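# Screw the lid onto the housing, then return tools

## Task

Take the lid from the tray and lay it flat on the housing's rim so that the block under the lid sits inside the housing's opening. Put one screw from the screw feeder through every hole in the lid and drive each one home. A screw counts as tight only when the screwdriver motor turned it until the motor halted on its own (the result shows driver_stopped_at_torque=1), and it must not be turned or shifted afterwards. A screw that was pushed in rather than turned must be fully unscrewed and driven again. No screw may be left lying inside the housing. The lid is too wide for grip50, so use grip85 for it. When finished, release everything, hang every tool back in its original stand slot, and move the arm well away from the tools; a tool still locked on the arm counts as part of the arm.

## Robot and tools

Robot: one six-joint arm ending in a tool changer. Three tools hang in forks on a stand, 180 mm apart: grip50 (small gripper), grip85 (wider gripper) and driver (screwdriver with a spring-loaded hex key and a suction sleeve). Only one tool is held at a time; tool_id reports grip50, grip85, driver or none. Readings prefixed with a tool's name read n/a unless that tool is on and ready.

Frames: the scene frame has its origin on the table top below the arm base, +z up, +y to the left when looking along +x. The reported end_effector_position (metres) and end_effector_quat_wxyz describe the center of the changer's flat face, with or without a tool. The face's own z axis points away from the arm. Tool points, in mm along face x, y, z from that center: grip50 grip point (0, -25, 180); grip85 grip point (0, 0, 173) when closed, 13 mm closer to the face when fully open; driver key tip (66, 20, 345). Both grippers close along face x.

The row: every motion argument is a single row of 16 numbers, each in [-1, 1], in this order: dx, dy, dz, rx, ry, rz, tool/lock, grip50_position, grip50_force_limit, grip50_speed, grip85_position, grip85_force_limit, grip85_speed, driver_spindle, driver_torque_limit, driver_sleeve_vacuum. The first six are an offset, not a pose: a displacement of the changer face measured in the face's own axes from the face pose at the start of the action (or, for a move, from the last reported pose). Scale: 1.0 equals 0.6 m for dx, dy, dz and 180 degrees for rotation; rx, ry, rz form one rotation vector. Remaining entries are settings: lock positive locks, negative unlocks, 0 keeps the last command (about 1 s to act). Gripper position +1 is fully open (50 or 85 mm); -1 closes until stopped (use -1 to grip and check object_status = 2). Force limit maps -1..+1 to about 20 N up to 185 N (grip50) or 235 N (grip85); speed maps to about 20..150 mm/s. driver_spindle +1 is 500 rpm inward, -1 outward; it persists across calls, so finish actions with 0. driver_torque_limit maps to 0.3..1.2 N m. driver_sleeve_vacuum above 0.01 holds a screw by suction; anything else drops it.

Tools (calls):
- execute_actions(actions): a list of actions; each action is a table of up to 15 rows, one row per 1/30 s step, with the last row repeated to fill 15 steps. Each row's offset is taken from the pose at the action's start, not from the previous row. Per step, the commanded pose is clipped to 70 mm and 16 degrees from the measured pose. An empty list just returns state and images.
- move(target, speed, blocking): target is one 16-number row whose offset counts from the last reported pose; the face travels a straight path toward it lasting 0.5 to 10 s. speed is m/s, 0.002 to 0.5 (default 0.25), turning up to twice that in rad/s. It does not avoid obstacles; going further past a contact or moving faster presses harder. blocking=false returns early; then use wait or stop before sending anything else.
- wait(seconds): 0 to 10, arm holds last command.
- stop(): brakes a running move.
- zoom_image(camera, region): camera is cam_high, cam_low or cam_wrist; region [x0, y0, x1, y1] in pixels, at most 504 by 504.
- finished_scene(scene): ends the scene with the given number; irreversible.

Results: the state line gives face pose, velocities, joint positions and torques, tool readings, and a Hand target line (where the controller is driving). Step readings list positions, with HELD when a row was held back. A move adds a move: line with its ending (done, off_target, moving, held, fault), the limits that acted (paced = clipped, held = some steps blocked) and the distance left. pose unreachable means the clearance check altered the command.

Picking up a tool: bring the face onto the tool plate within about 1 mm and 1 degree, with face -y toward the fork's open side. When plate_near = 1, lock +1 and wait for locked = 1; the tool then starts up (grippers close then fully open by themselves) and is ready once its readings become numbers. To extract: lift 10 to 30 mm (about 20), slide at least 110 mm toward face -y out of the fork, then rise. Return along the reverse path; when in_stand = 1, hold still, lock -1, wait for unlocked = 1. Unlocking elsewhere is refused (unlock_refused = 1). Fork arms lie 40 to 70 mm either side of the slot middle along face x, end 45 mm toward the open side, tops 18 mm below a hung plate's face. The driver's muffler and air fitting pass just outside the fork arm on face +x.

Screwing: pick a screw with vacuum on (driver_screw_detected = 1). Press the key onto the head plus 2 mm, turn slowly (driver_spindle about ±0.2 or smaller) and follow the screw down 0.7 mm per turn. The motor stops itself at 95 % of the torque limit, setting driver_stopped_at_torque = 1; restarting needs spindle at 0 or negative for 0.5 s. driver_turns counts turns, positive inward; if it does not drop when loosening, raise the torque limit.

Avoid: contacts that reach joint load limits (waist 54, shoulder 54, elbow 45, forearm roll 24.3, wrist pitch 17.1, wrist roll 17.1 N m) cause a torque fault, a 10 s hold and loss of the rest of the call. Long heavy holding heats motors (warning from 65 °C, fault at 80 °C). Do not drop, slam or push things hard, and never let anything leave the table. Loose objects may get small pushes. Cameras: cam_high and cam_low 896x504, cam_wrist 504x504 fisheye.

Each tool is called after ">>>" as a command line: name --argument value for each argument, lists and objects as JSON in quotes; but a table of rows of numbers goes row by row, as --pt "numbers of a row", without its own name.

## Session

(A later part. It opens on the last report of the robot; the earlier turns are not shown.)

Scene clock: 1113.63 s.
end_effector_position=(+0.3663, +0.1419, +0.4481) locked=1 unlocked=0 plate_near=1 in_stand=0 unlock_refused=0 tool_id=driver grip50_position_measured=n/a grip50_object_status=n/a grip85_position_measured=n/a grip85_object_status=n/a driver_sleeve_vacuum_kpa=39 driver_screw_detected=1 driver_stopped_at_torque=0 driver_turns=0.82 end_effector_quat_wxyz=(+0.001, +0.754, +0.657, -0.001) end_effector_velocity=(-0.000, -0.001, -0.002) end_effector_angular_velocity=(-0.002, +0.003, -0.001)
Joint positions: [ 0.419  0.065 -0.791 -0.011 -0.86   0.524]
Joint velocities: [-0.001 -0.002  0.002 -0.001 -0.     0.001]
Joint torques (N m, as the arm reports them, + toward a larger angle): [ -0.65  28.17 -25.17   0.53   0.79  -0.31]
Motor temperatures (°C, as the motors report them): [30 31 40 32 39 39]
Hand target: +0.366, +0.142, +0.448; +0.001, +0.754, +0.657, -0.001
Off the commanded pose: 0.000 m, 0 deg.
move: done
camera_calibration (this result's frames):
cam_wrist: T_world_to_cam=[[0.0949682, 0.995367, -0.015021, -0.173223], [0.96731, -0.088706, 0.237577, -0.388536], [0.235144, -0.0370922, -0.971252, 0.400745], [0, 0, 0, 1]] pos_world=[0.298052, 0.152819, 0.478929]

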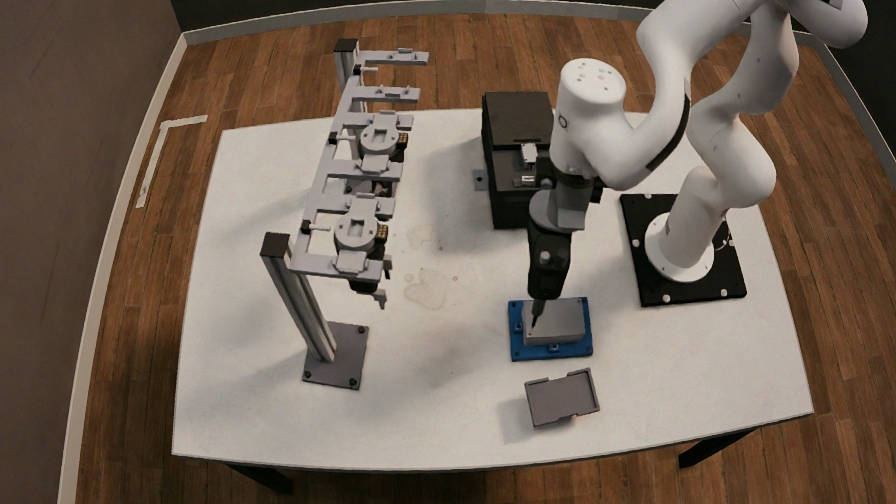

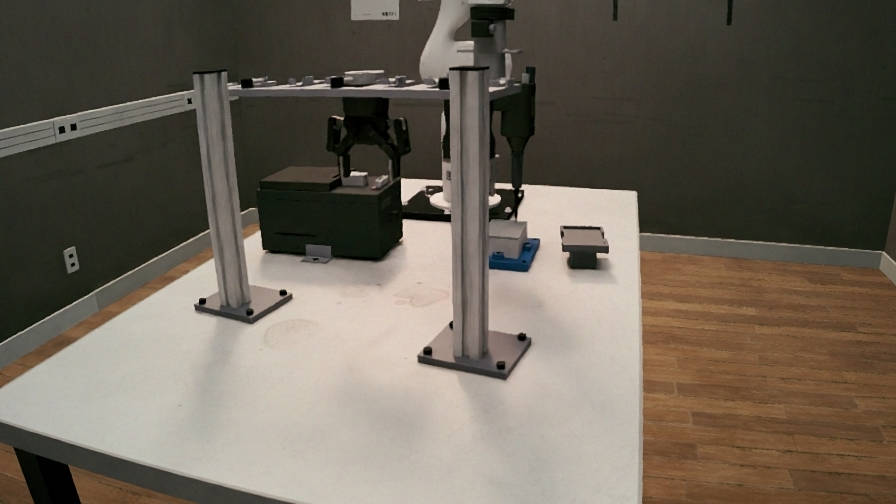

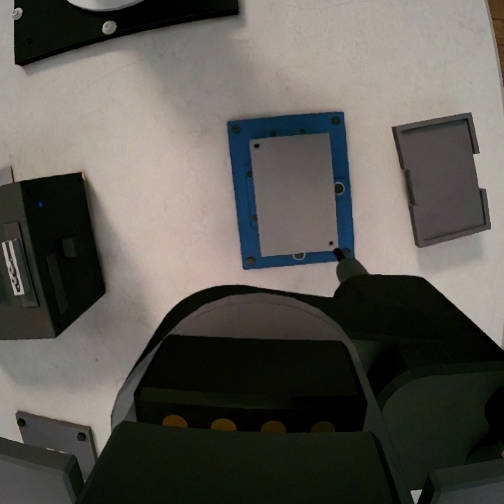

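>>> move --target '[0.0013,0.001,0.025,0,0,0,0,0,0,0,0,0,0,0,0,1]' --speed 0.03

>>> zoom_image --camera "cam_wrist" --region '[310, 220, 370, 280]'

>>> zoom_image --camera "cam_high" --region '[510, 300, 570, 360]'

>>> zoom_image --camera "cam_low" --region '[490, 200, 550, 260]'

Scene clock: 1133.50 s.
end_effector_position=(+0.3670, +0.1425, +0.4332) locked=1 unlocked=0 plate_near=1 in_stand=0 unlock_refused=0 tool_id=driver grip50_position_measured=n/a grip50_object_status=n/a grip85_position_measured=n/a grip85_object_status=n/a driver_sleeve_vacuum_kpa=39 driver_screw_detected=1 driver_stopped_at_torque=0 driver_turns=0.82 end_effector_quat_wxyz=(+0.001, +0.754, +0.657, -0.001) end_effector_velocity=(+0.000, +0.000, +0.000) end_effector_angular_velocity=(+0.001, -0.001, +0.000)
Joint positions: [ 0.419  0.047 -0.773 -0.011 -0.824  0.525]
Joint velocities: [ 0.    -0.    -0.001  0.     0.002  0.   ]
Joint torques (N m, as the arm reports them, + toward a larger angle): [ -2.83  29.49 -25.55   0.49   0.64  -0.27]
Motor temperatures (°C, as the motors report them): [30 31 41 32 39 39]
Hand target: +0.367, +0.143, +0.433; +0.001, +0.754, +0.657, -0.001
Off the commanded pose: 0.000 m, 0 deg.
move: done
camera_calibration (this result's frames):
cam_wrist: T_world_to_cam=[[0.0950198, 0.995362, -0.0150009, -0.17416], [0.967276, -0.0887563, 0.237695, -0.385667], [0.235261, -0.0370958, -0.971224, 0.386065], [0, 0, 0, 1]] pos_world=[0.298769, 0.153444, 0.464015]

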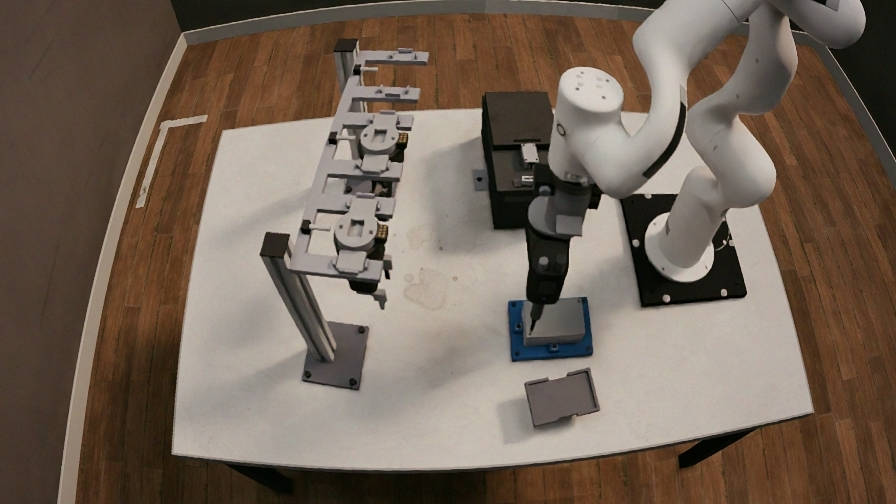

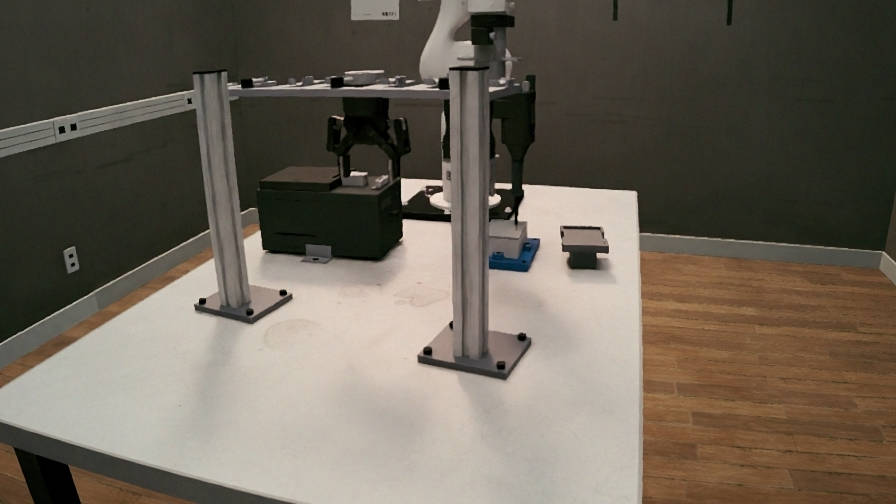

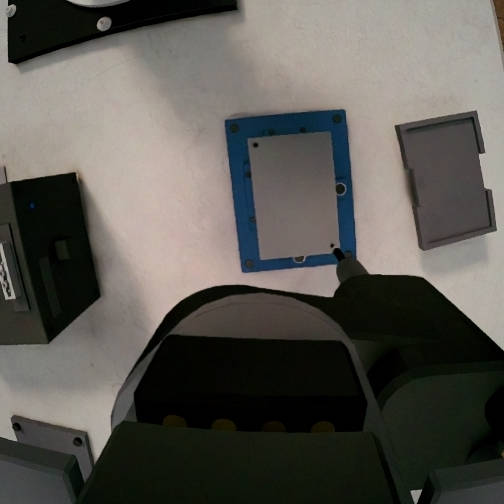

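Region (310, 220, 370, 280) of cam_wrist's 504x504 image, scaled by 8.400, with more detail than that image has.

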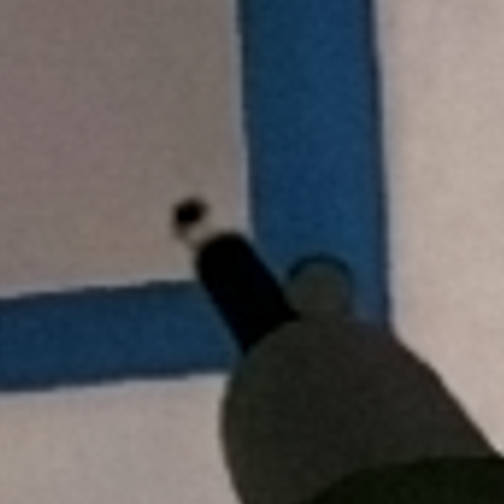

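Region (510, 300, 570, 360) of cam_high's 896x504 image, scaled by 8.400, with more detail than that image has.

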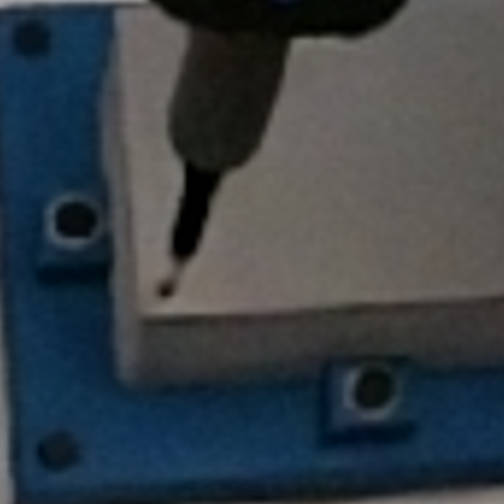

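Region (490, 200, 550, 260) of cam_low's 896x504 image, scaled by 8.400, with more detail than that image has.

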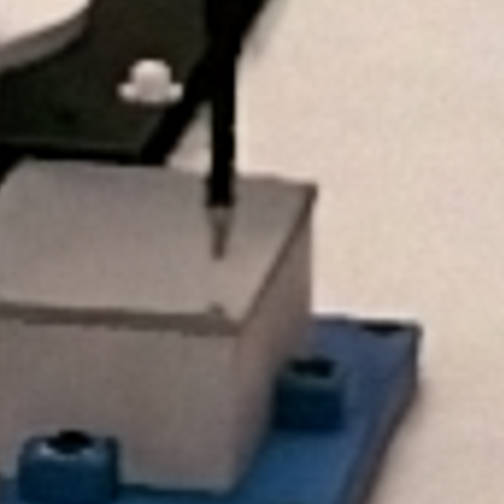

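>>> move --target '[-0.0004,0,0.014,0,0,0,0,0,0,0,0,0,0,0,0,1]' --speed 0.02

>>> zoom_image --camera "cam_wrist" --region '[310, 220, 370, 280]'

>>> zoom_image --camera "cam_high" --region '[510, 300, 570, 360]'

>>> zoom_image --camera "cam_low" --region '[490, 200, 550, 260]'

Scene clock: 1149.13 s.
end_effector_position=(+0.3669, +0.1423, +0.4249) locked=1 unlocked=0 plate_near=1 in_stand=0 unlock_refused=0 tool_id=driver grip50_position_measured=n/a grip50_object_status=n/a grip85_position_measured=n/a grip85_object_status=n/a driver_sleeve_vacuum_kpa=39 driver_screw_detected=1 driver_stopped_at_torque=0 driver_turns=0.82 end_effector_quat_wxyz=(+0.001, +0.754, +0.657, -0.001) end_effector_velocity=(+0.000, -0.000, +0.000) end_effector_angular_velocity=(+0.000, -0.002, -0.001)
Joint positions: [ 0.419  0.037 -0.762 -0.011 -0.803  0.525]
Joint velocities: [-0.001  0.    -0.    -0.001  0.002  0.001]
Joint torques (N m, as the arm reports them, + toward a larger angle): [ -2.06  29.19 -25.61   0.69   0.8   -0.39]
Motor temperatures (°C, as the motors report them): [30 31 41 32 39 39]
Hand target: +0.367, +0.142, +0.425; +0.001, +0.754, +0.657, -0.001
Off the commanded pose: 0.000 m, 0 deg.
move: done
camera_calibration (this result's frames):
cam_wrist: T_world_to_cam=[[0.0950462, 0.99536, -0.0150199, -0.174009], [0.96727, -0.088777, 0.237711, -0.383681], [0.235275, -0.0371218, -0.97122, 0.377959], [0, 0, 0, 1]] pos_world=[0.298738, 0.15317, 0.455673]

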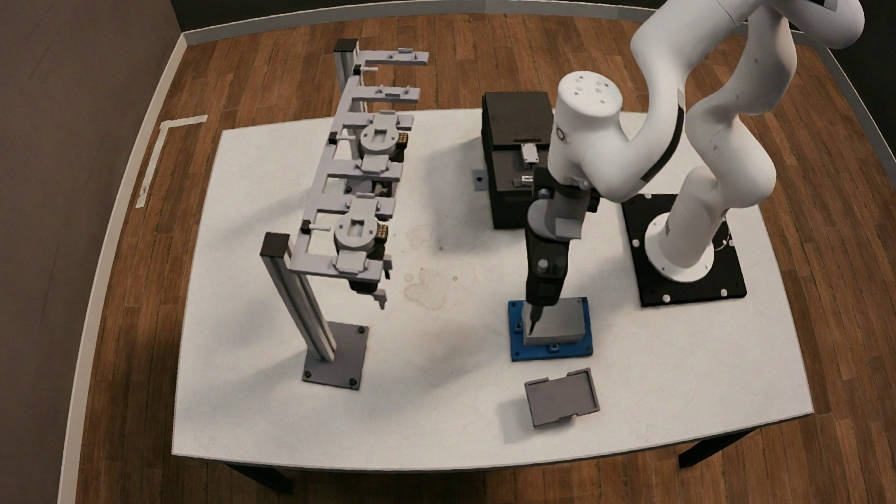

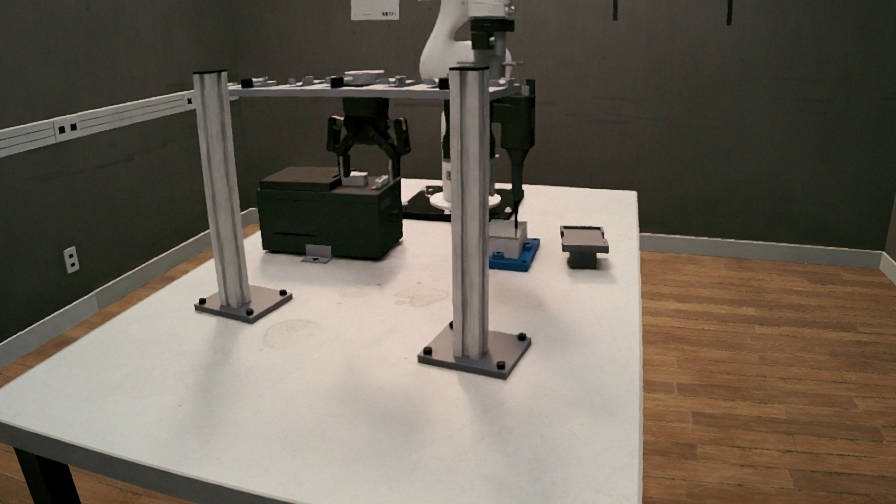

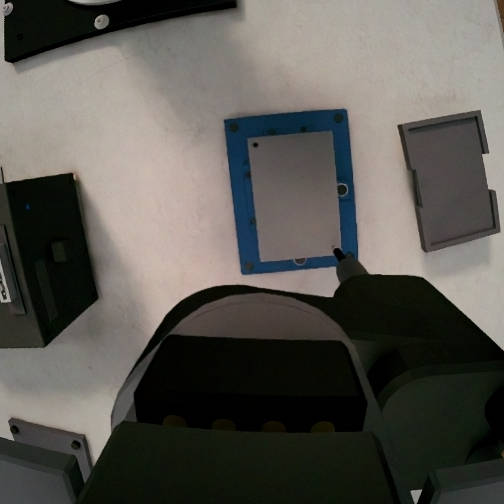

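Region (310, 220, 370, 280) of cam_wrist's 504x504 image, scaled by 8.400, with more detail than that image has.

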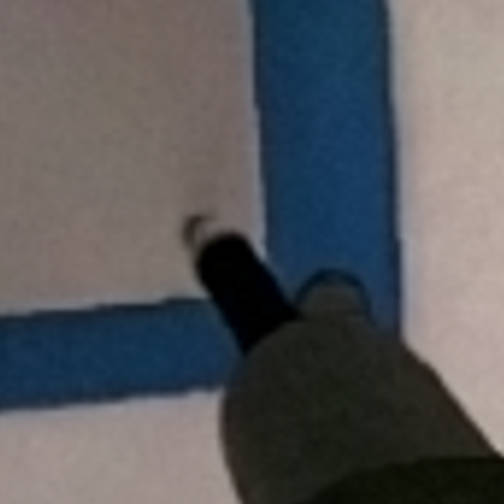

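Region (510, 300, 570, 360) of cam_high's 896x504 image, scaled by 8.400, with more detail than that image has.

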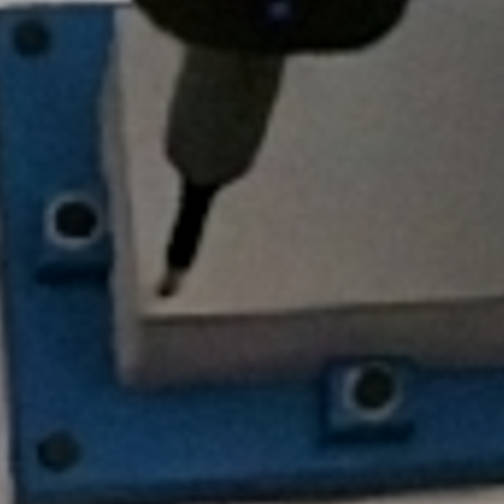

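Region (490, 200, 550, 260) of cam_low's 896x504 image, scaled by 8.400, with more detail than that image has.

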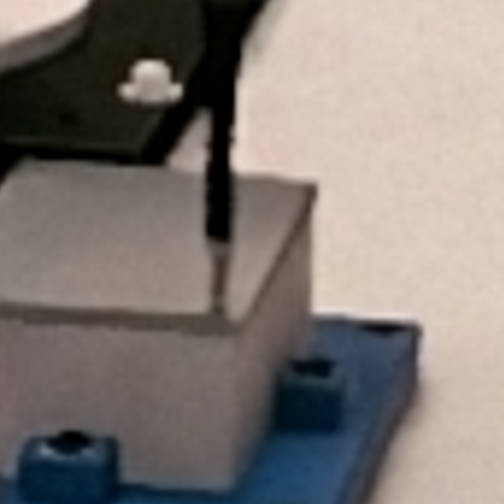

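>>> execute_actions --actions '[[[0,0,0.004,0,0,0,0,0,0,0,0,0,0,0,0,1]],[[0,0,0.004,0,0,0,0,0,0,0,0,0,0,0,0,1]]]'

>>> zoom_image --camera "cam_low" --region '[490, 200, 550, 260]'

>>> zoom_image --camera "cam_high" --region '[510, 300, 570, 360]'

Scene clock: 1156.67 s.
end_effector_position=(+0.3670, +0.1423, +0.4201) locked=1 unlocked=0 plate_near=1 in_stand=0 unlock_refused=0 tool_id=driver grip50_position_measured=n/a grip50_object_status=n/a grip85_position_measured=n/a grip85_object_status=n/a driver_sleeve_vacuum_kpa=30 driver_screw_detected=0 driver_stopped_at_torque=0 driver_turns=0.82 end_effector_quat_wxyz=(+0.001, +0.754, +0.657, -0.001) end_effector_velocity=(+0.000, +0.000, +0.000) end_effector_angular_velocity=(+0.001, -0.001, +0.000)
Joint positions: [ 0.418  0.032 -0.756 -0.012 -0.791  0.525]
Joint velocities: [ 0.001 -0.    -0.     0.     0.001  0.   ]
Joint torques (N m, as the arm reports them, + toward a larger angle): [ -0.9   29.99 -25.16   1.06   0.42  -0.34]
Motor temperatures (°C, as the motors report them): [30 31 41 32 39 39]
Hand target: +0.367, +0.142, +0.420; +0.001, +0.754, +0.657, -0.001
Off the commanded pose: 0.000 m, 0 deg.
Step readings (end_effector_position; steps 1 to 15: 1st action; 16 to 30: 2nd action):
0: (+0.3669, +0.1423, +0.4248)
1: (+0.3669, +0.1423, +0.4248)
2: (+0.3670, +0.1423, +0.4245)
4: (+0.3670, +0.1423, +0.4233)
8: (+0.3669, +0.1422, +0.4225)
15: (+0.3670, +0.1423, +0.4225)
16: (+0.3669, +0.1423, +0.4225)
17: (+0.3670, +0.1423, +0.4222)
19: (+0.3670, +0.1423, +0.4210)
23: (+0.3670, +0.1423, +0.4202)
30: end_effector_position above
camera_calibration (this result's frames):
cam_wrist: T_world_to_cam=[[0.0950735, 0.995358, -0.014952, -0.174109], [0.967228, -0.0888133, 0.237872, -0.382631], [0.23544, -0.0370773, -0.971181, 0.373254], [0, 0, 0, 1]] pos_world=[0.298765, 0.153157, 0.450911]

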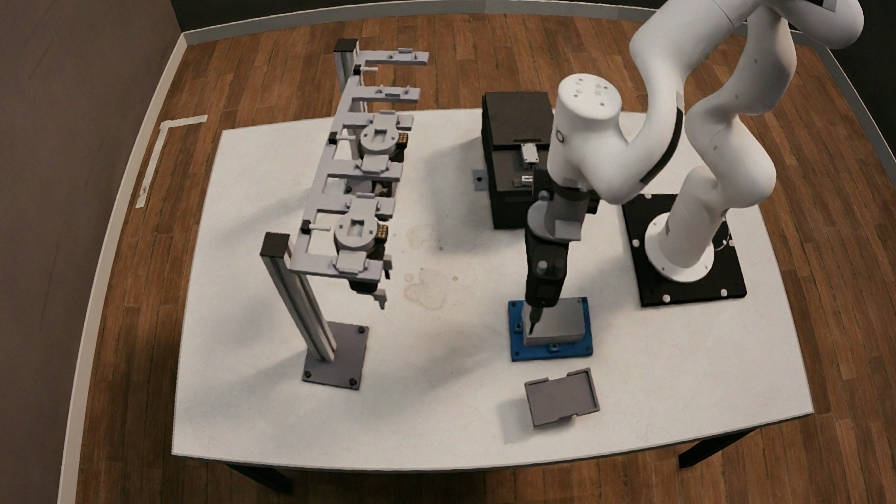

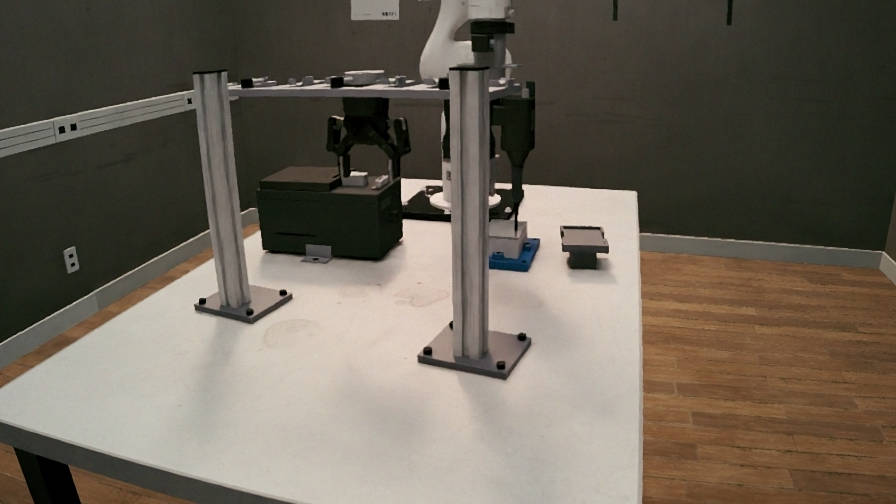

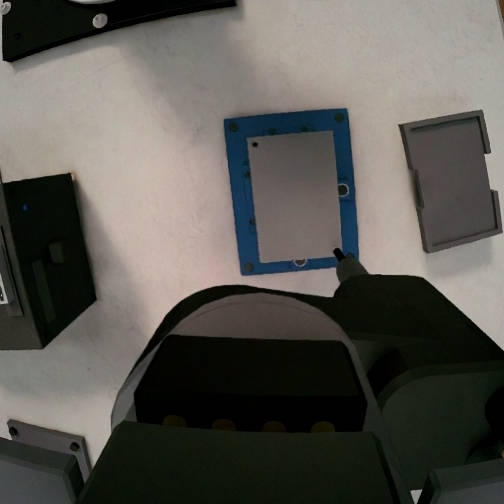

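Region (490, 200, 550, 260) of cam_low's 896x504 image, scaled by 8.400, with more detail than that image has.

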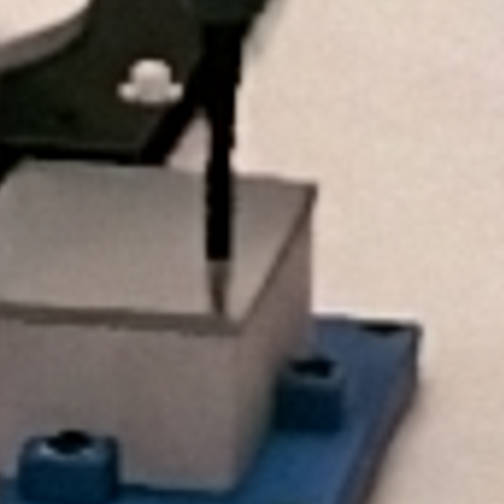

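Region (510, 300, 570, 360) of cam_high's 896x504 image, scaled by 8.400, with more detail than that image has.

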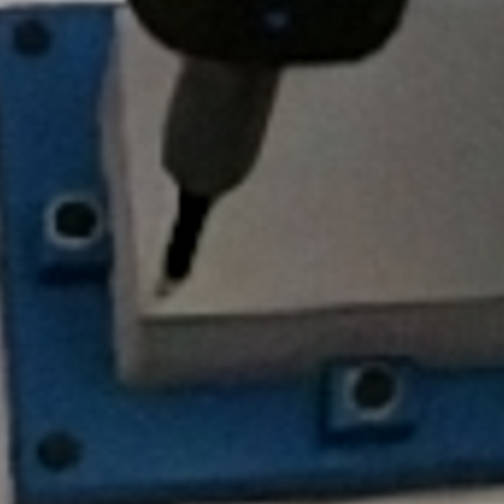

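>>> zoom_image --camera "cam_wrist" --region '[320, 230, 360, 270]'

>>> zoom_image --camera "cam_high" --region '[520, 320, 545, 345]'

Region (320, 230, 360, 270) of cam_wrist's 504x504 image, scaled by 12.600, with more detail than that image has.

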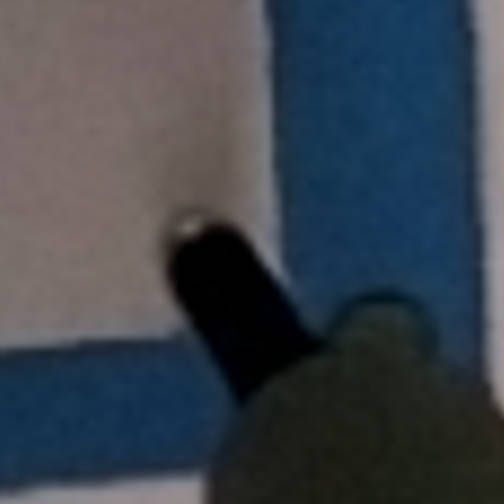

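Region (520, 320, 545, 345) of cam_high's 896x504 image, scaled by 20.160, with more detail than that image has.

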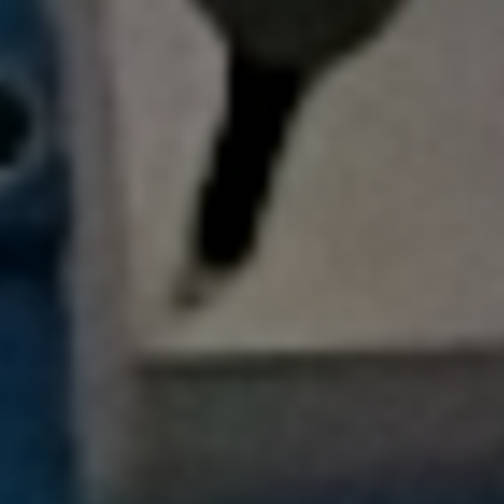

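>>> execute_actions --actions '[[[0,0,-0.004,0,0,0,0,0,0,0,0,0,0,0,0,1]]]'

>>> zoom_image --camera "cam_wrist" --region '[320, 230, 360, 270]'

Scene clock: 1178.80 s.
end_effector_position=(+0.3669, +0.1423, +0.4225) locked=1 unlocked=0 plate_near=1 in_stand=0 unlock_refused=0 tool_id=driver grip50_position_measured=n/a grip50_object_status=n/a grip85_position_measured=n/a grip85_object_status=n/a driver_sleeve_vacuum_kpa=39 driver_screw_detected=1 driver_stopped_at_torque=0 driver_turns=0.82 end_effector_quat_wxyz=(+0.001, +0.754, +0.657, -0.001) end_effector_velocity=(+0.000, +0.000, +0.000) end_effector_angular_velocity=(+0.001, -0.002, -0.000)
Joint positions: [ 0.418  0.034 -0.759 -0.011 -0.797  0.525]
Joint velocities: [ 0.     0.    -0.001  0.     0.001  0.   ]
Joint torques (N m, as the arm reports them, + toward a larger angle): [ -1.44  29.31 -24.98   0.64   0.69  -0.31]
Motor temperatures (°C, as the motors report them): [30 31 41 32 39 39]
Hand target: +0.367, +0.142, +0.423; +0.001, +0.754, +0.657, -0.001
Off the commanded pose: 0.000 m, 0 deg.
Step readings (end_effector_position):
0: (+0.3670, +0.1422, +0.4201)
1: (+0.3670, +0.1422, +0.4201)
2: (+0.3669, +0.1422, +0.4204)
4: (+0.3669, +0.1422, +0.4216)
8: (+0.3669, +0.1422, +0.4224)
15: end_effector_position above
camera_calibration (this result's frames):
cam_wrist: T_world_to_cam=[[0.0950487, 0.995359, -0.0150297, -0.17403], [0.967272, -0.0887773, 0.237705, -0.383112], [0.235268, -0.0371314, -0.971221, 0.375647], [0, 0, 0, 1]] pos_world=[0.298737, 0.153159, 0.453289]

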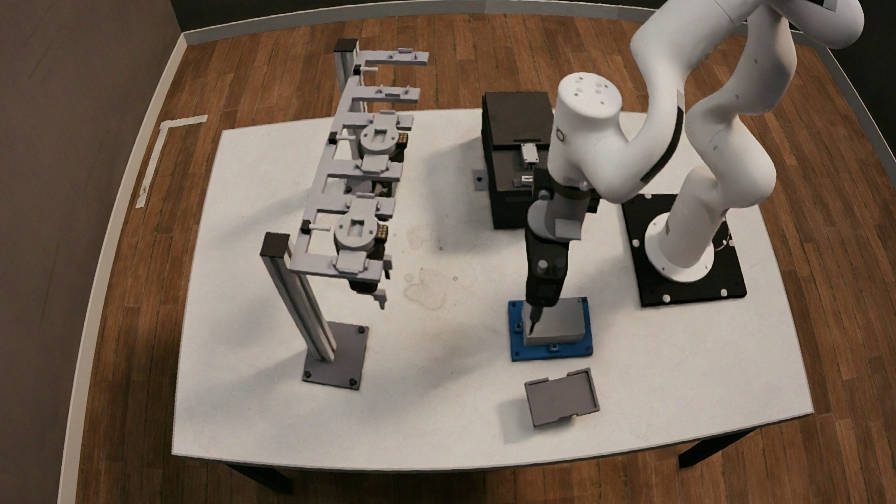

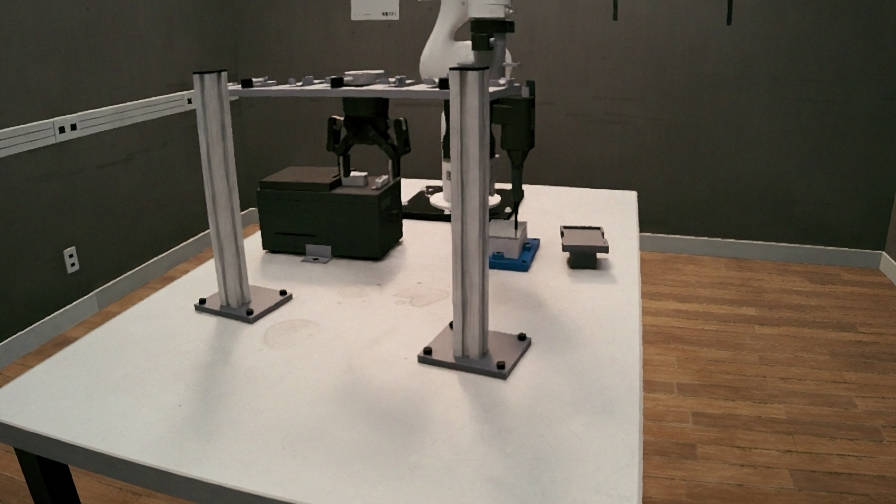

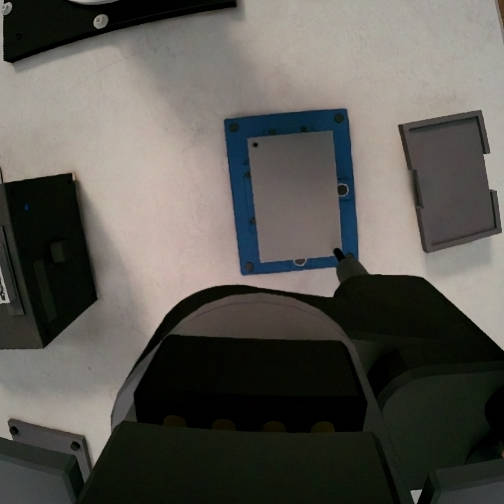

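Region (320, 230, 360, 270) of cam_wrist's 504x504 image, scaled by 12.600, with more detail than that image has.

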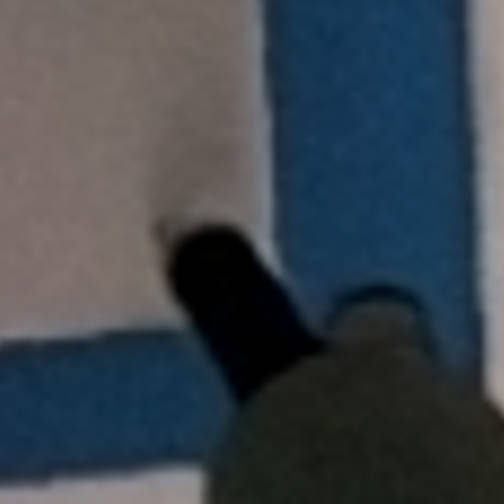

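>>> execute_actions --actions '[[[-0.001,0,0,0,0,0,0,0,0,0,0,0,0,0,0,1]],[[0,0,0.004,0,0,0,0,0,0,0,0,0,0,0,0,1]]]'

>>> zoom_image --camera "cam_wrist" --region '[320, 230, 360, 270]'

Scene clock: 1187.83 s.
end_effector_position=(+0.3669, +0.1417, +0.4201) locked=1 unlocked=0 plate_near=1 in_stand=0 unlock_refused=0 tool_id=driver grip50_position_measured=n/a grip50_object_status=n/a grip85_position_measured=n/a grip85_object_status=n/a driver_sleeve_vacuum_kpa=28 driver_screw_detected=0 driver_stopped_at_torque=0 driver_turns=0.82 end_effector_quat_wxyz=(+0.001, +0.754, +0.657, -0.001) end_effector_velocity=(+0.000, +0.000, +0.000) end_effector_angular_velocity=(+0.000, -0.000, -0.000)
Joint positions: [ 0.417  0.032 -0.755 -0.012 -0.791  0.524]
Joint velocities: [-0.  0. -0.  0.  0. -0.]
Joint torques (N m, as the arm reports them, + toward a larger angle): [ -1.74  29.94 -24.16   0.11   0.31  -0.35]
Motor temperatures (°C, as the motors report them): [30 31 41 32 39 39]
Hand target: +0.367, +0.142, +0.420; +0.001, +0.754, +0.657, -0.001
Off the commanded pose: 0.000 m, 0 deg.
Step readings (end_effector_position; steps 1 to 15: 1st action; 16 to 30: 2nd action):
0: (+0.3670, +0.1423, +0.4225)
1: (+0.3670, +0.1423, +0.4225)
2: (+0.3670, +0.1422, +0.4225)
4: (+0.3669, +0.1419, +0.4225)
8: (+0.3669, +0.1417, +0.4225)
15: (+0.3669, +0.1417, +0.4225)
16: (+0.3669, +0.1417, +0.4225)
17: (+0.3669, +0.1417, +0.4222)
19: (+0.3669, +0.1417, +0.4210)
23: (+0.3669, +0.1417, +0.4202)
30: end_effector_position above
camera_calibration (this result's frames):
cam_wrist: T_world_to_cam=[[0.0950696, 0.995359, -0.0149069, -0.173541], [0.967212, -0.0888178, 0.237935, -0.382636], [0.235507, -0.0370385, -0.971167, 0.373224], [0, 0, 0, 1]] pos_world=[0.298692, 0.152574, 0.450918]

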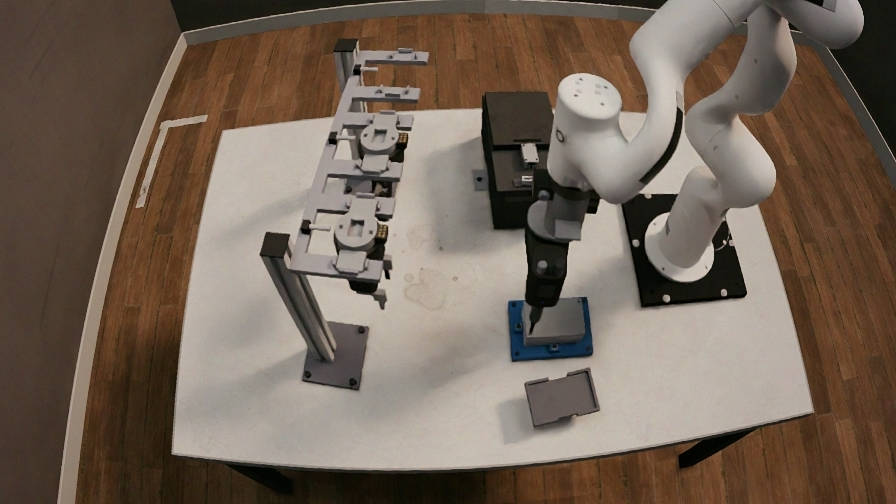

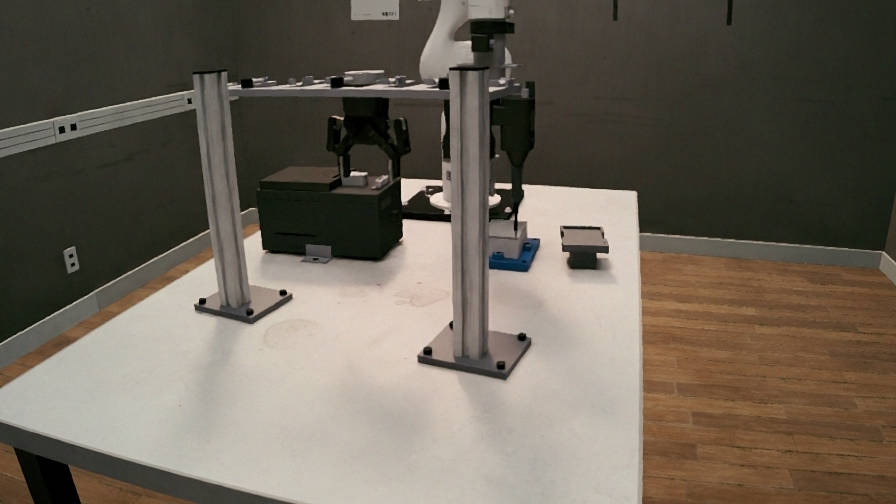

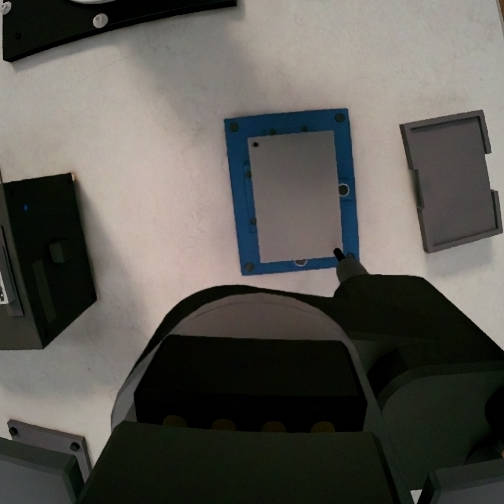

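Region (320, 230, 360, 270) of cam_wrist's 504x504 image, scaled by 12.600, with more detail than that image has.

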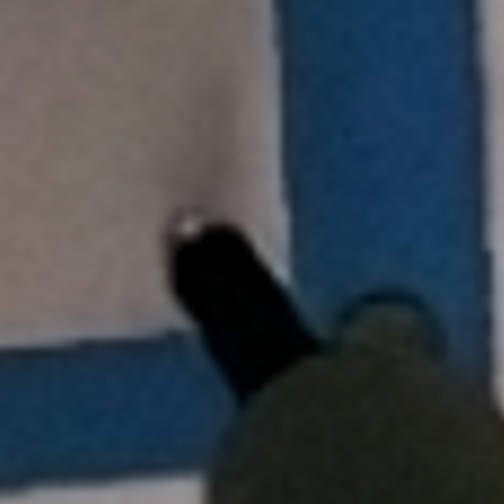

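>>> zoom_image --camera "cam_low" --region '[500, 220, 530, 250]'

>>> zoom_image --camera "cam_high" --region '[515, 315, 550, 350]'

Region (500, 220, 530, 250) of cam_low's 896x504 image, scaled by 16.800, with more detail than that image has.

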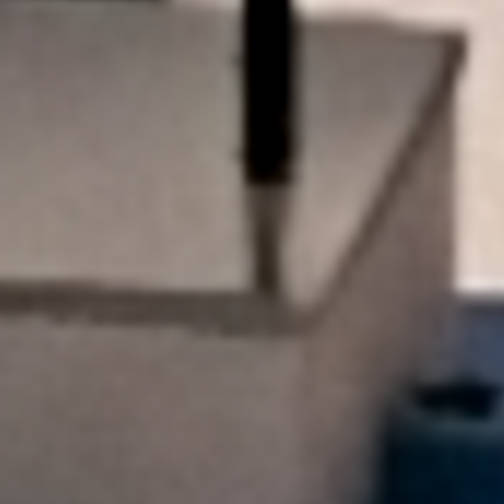

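Region (515, 315, 550, 350) of cam_high's 896x504 image, scaled by 14.400, with more detail than that image has.

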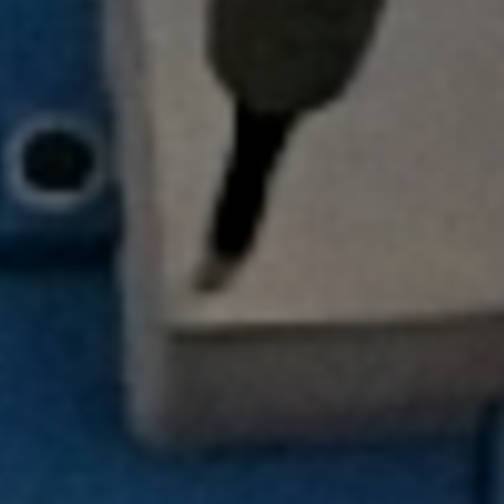

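>>> execute_actions --actions '[[[0,0.0008,0,0,0,0,0,0,0,0,0,0,0,0,0,1]]]'

Scene clock: 1232.03 s.
end_effector_position=(+0.3673, +0.1416, +0.4201) locked=1 unlocked=0 plate_near=1 in_stand=0 unlock_refused=0 tool_id=driver grip50_position_measured=n/a grip50_object_status=n/a grip85_position_measured=n/a grip85_object_status=n/a driver_sleeve_vacuum_kpa=28 driver_screw_detected=0 driver_stopped_at_torque=0 driver_turns=0.82 end_effector_quat_wxyz=(+0.001, +0.754, +0.657, -0.001) end_effector_velocity=(+0.000, -0.000, +0.000) end_effector_angular_velocity=(+0.001, -0.001, -0.000)
Joint positions: [ 0.416  0.031 -0.756 -0.012 -0.791  0.523]
Joint velocities: [-0.     0.     0.     0.     0.001 -0.   ]
Joint torques (N m, as the arm reports them, + toward a larger angle): [ -1.51  29.55 -24.98   0.26   0.59  -0.31]
Motor temperatures (°C, as the motors report them): [30 31 40 32 39 39]
Hand target: +0.367, +0.142, +0.420; +0.001, +0.754, +0.657, -0.001
Off the commanded pose: 0.000 m, 0 deg.
Step readings (end_effector_position):
0: (+0.3669, +0.1417, +0.4201)
1: (+0.3669, +0.1417, +0.4201)
2: (+0.3669, +0.1416, +0.4201)
4: (+0.3671, +0.1416, +0.4201)
8: (+0.3673, +0.1416, +0.4201)
15: end_effector_position above
camera_calibration (this result's frames):
cam_wrist: T_world_to_cam=[[0.0950442, 0.995359, -0.0150764, -0.173407], [0.967288, -0.0887642, 0.237645, -0.382949], [0.235204, -0.03717, -0.971235, 0.373239], [0, 0, 0, 1]] pos_world=[0.299116, 0.152484, 0.450894]

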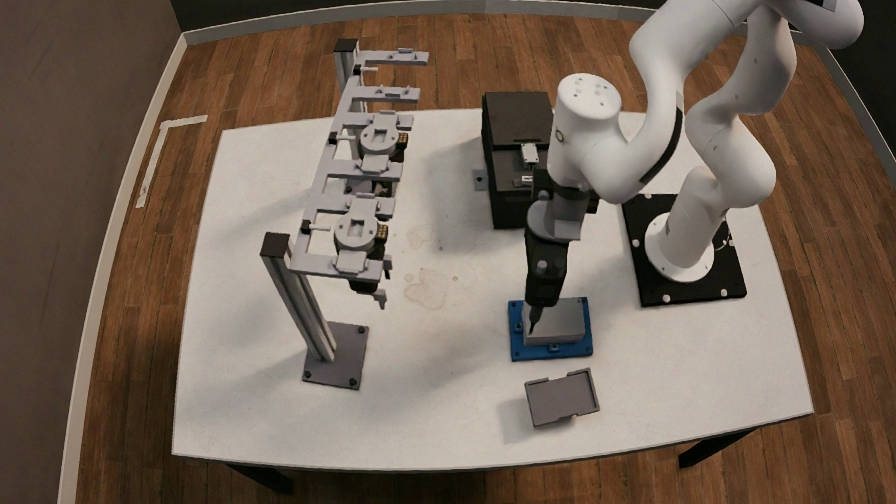

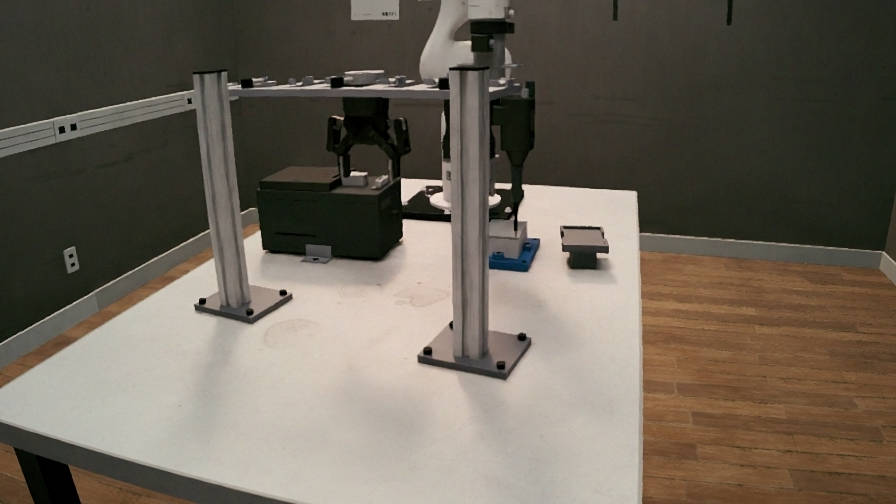

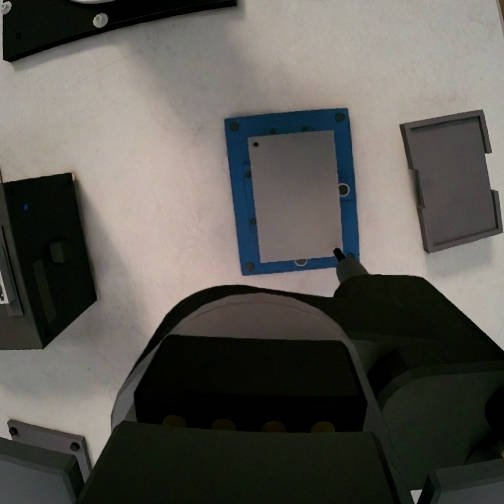

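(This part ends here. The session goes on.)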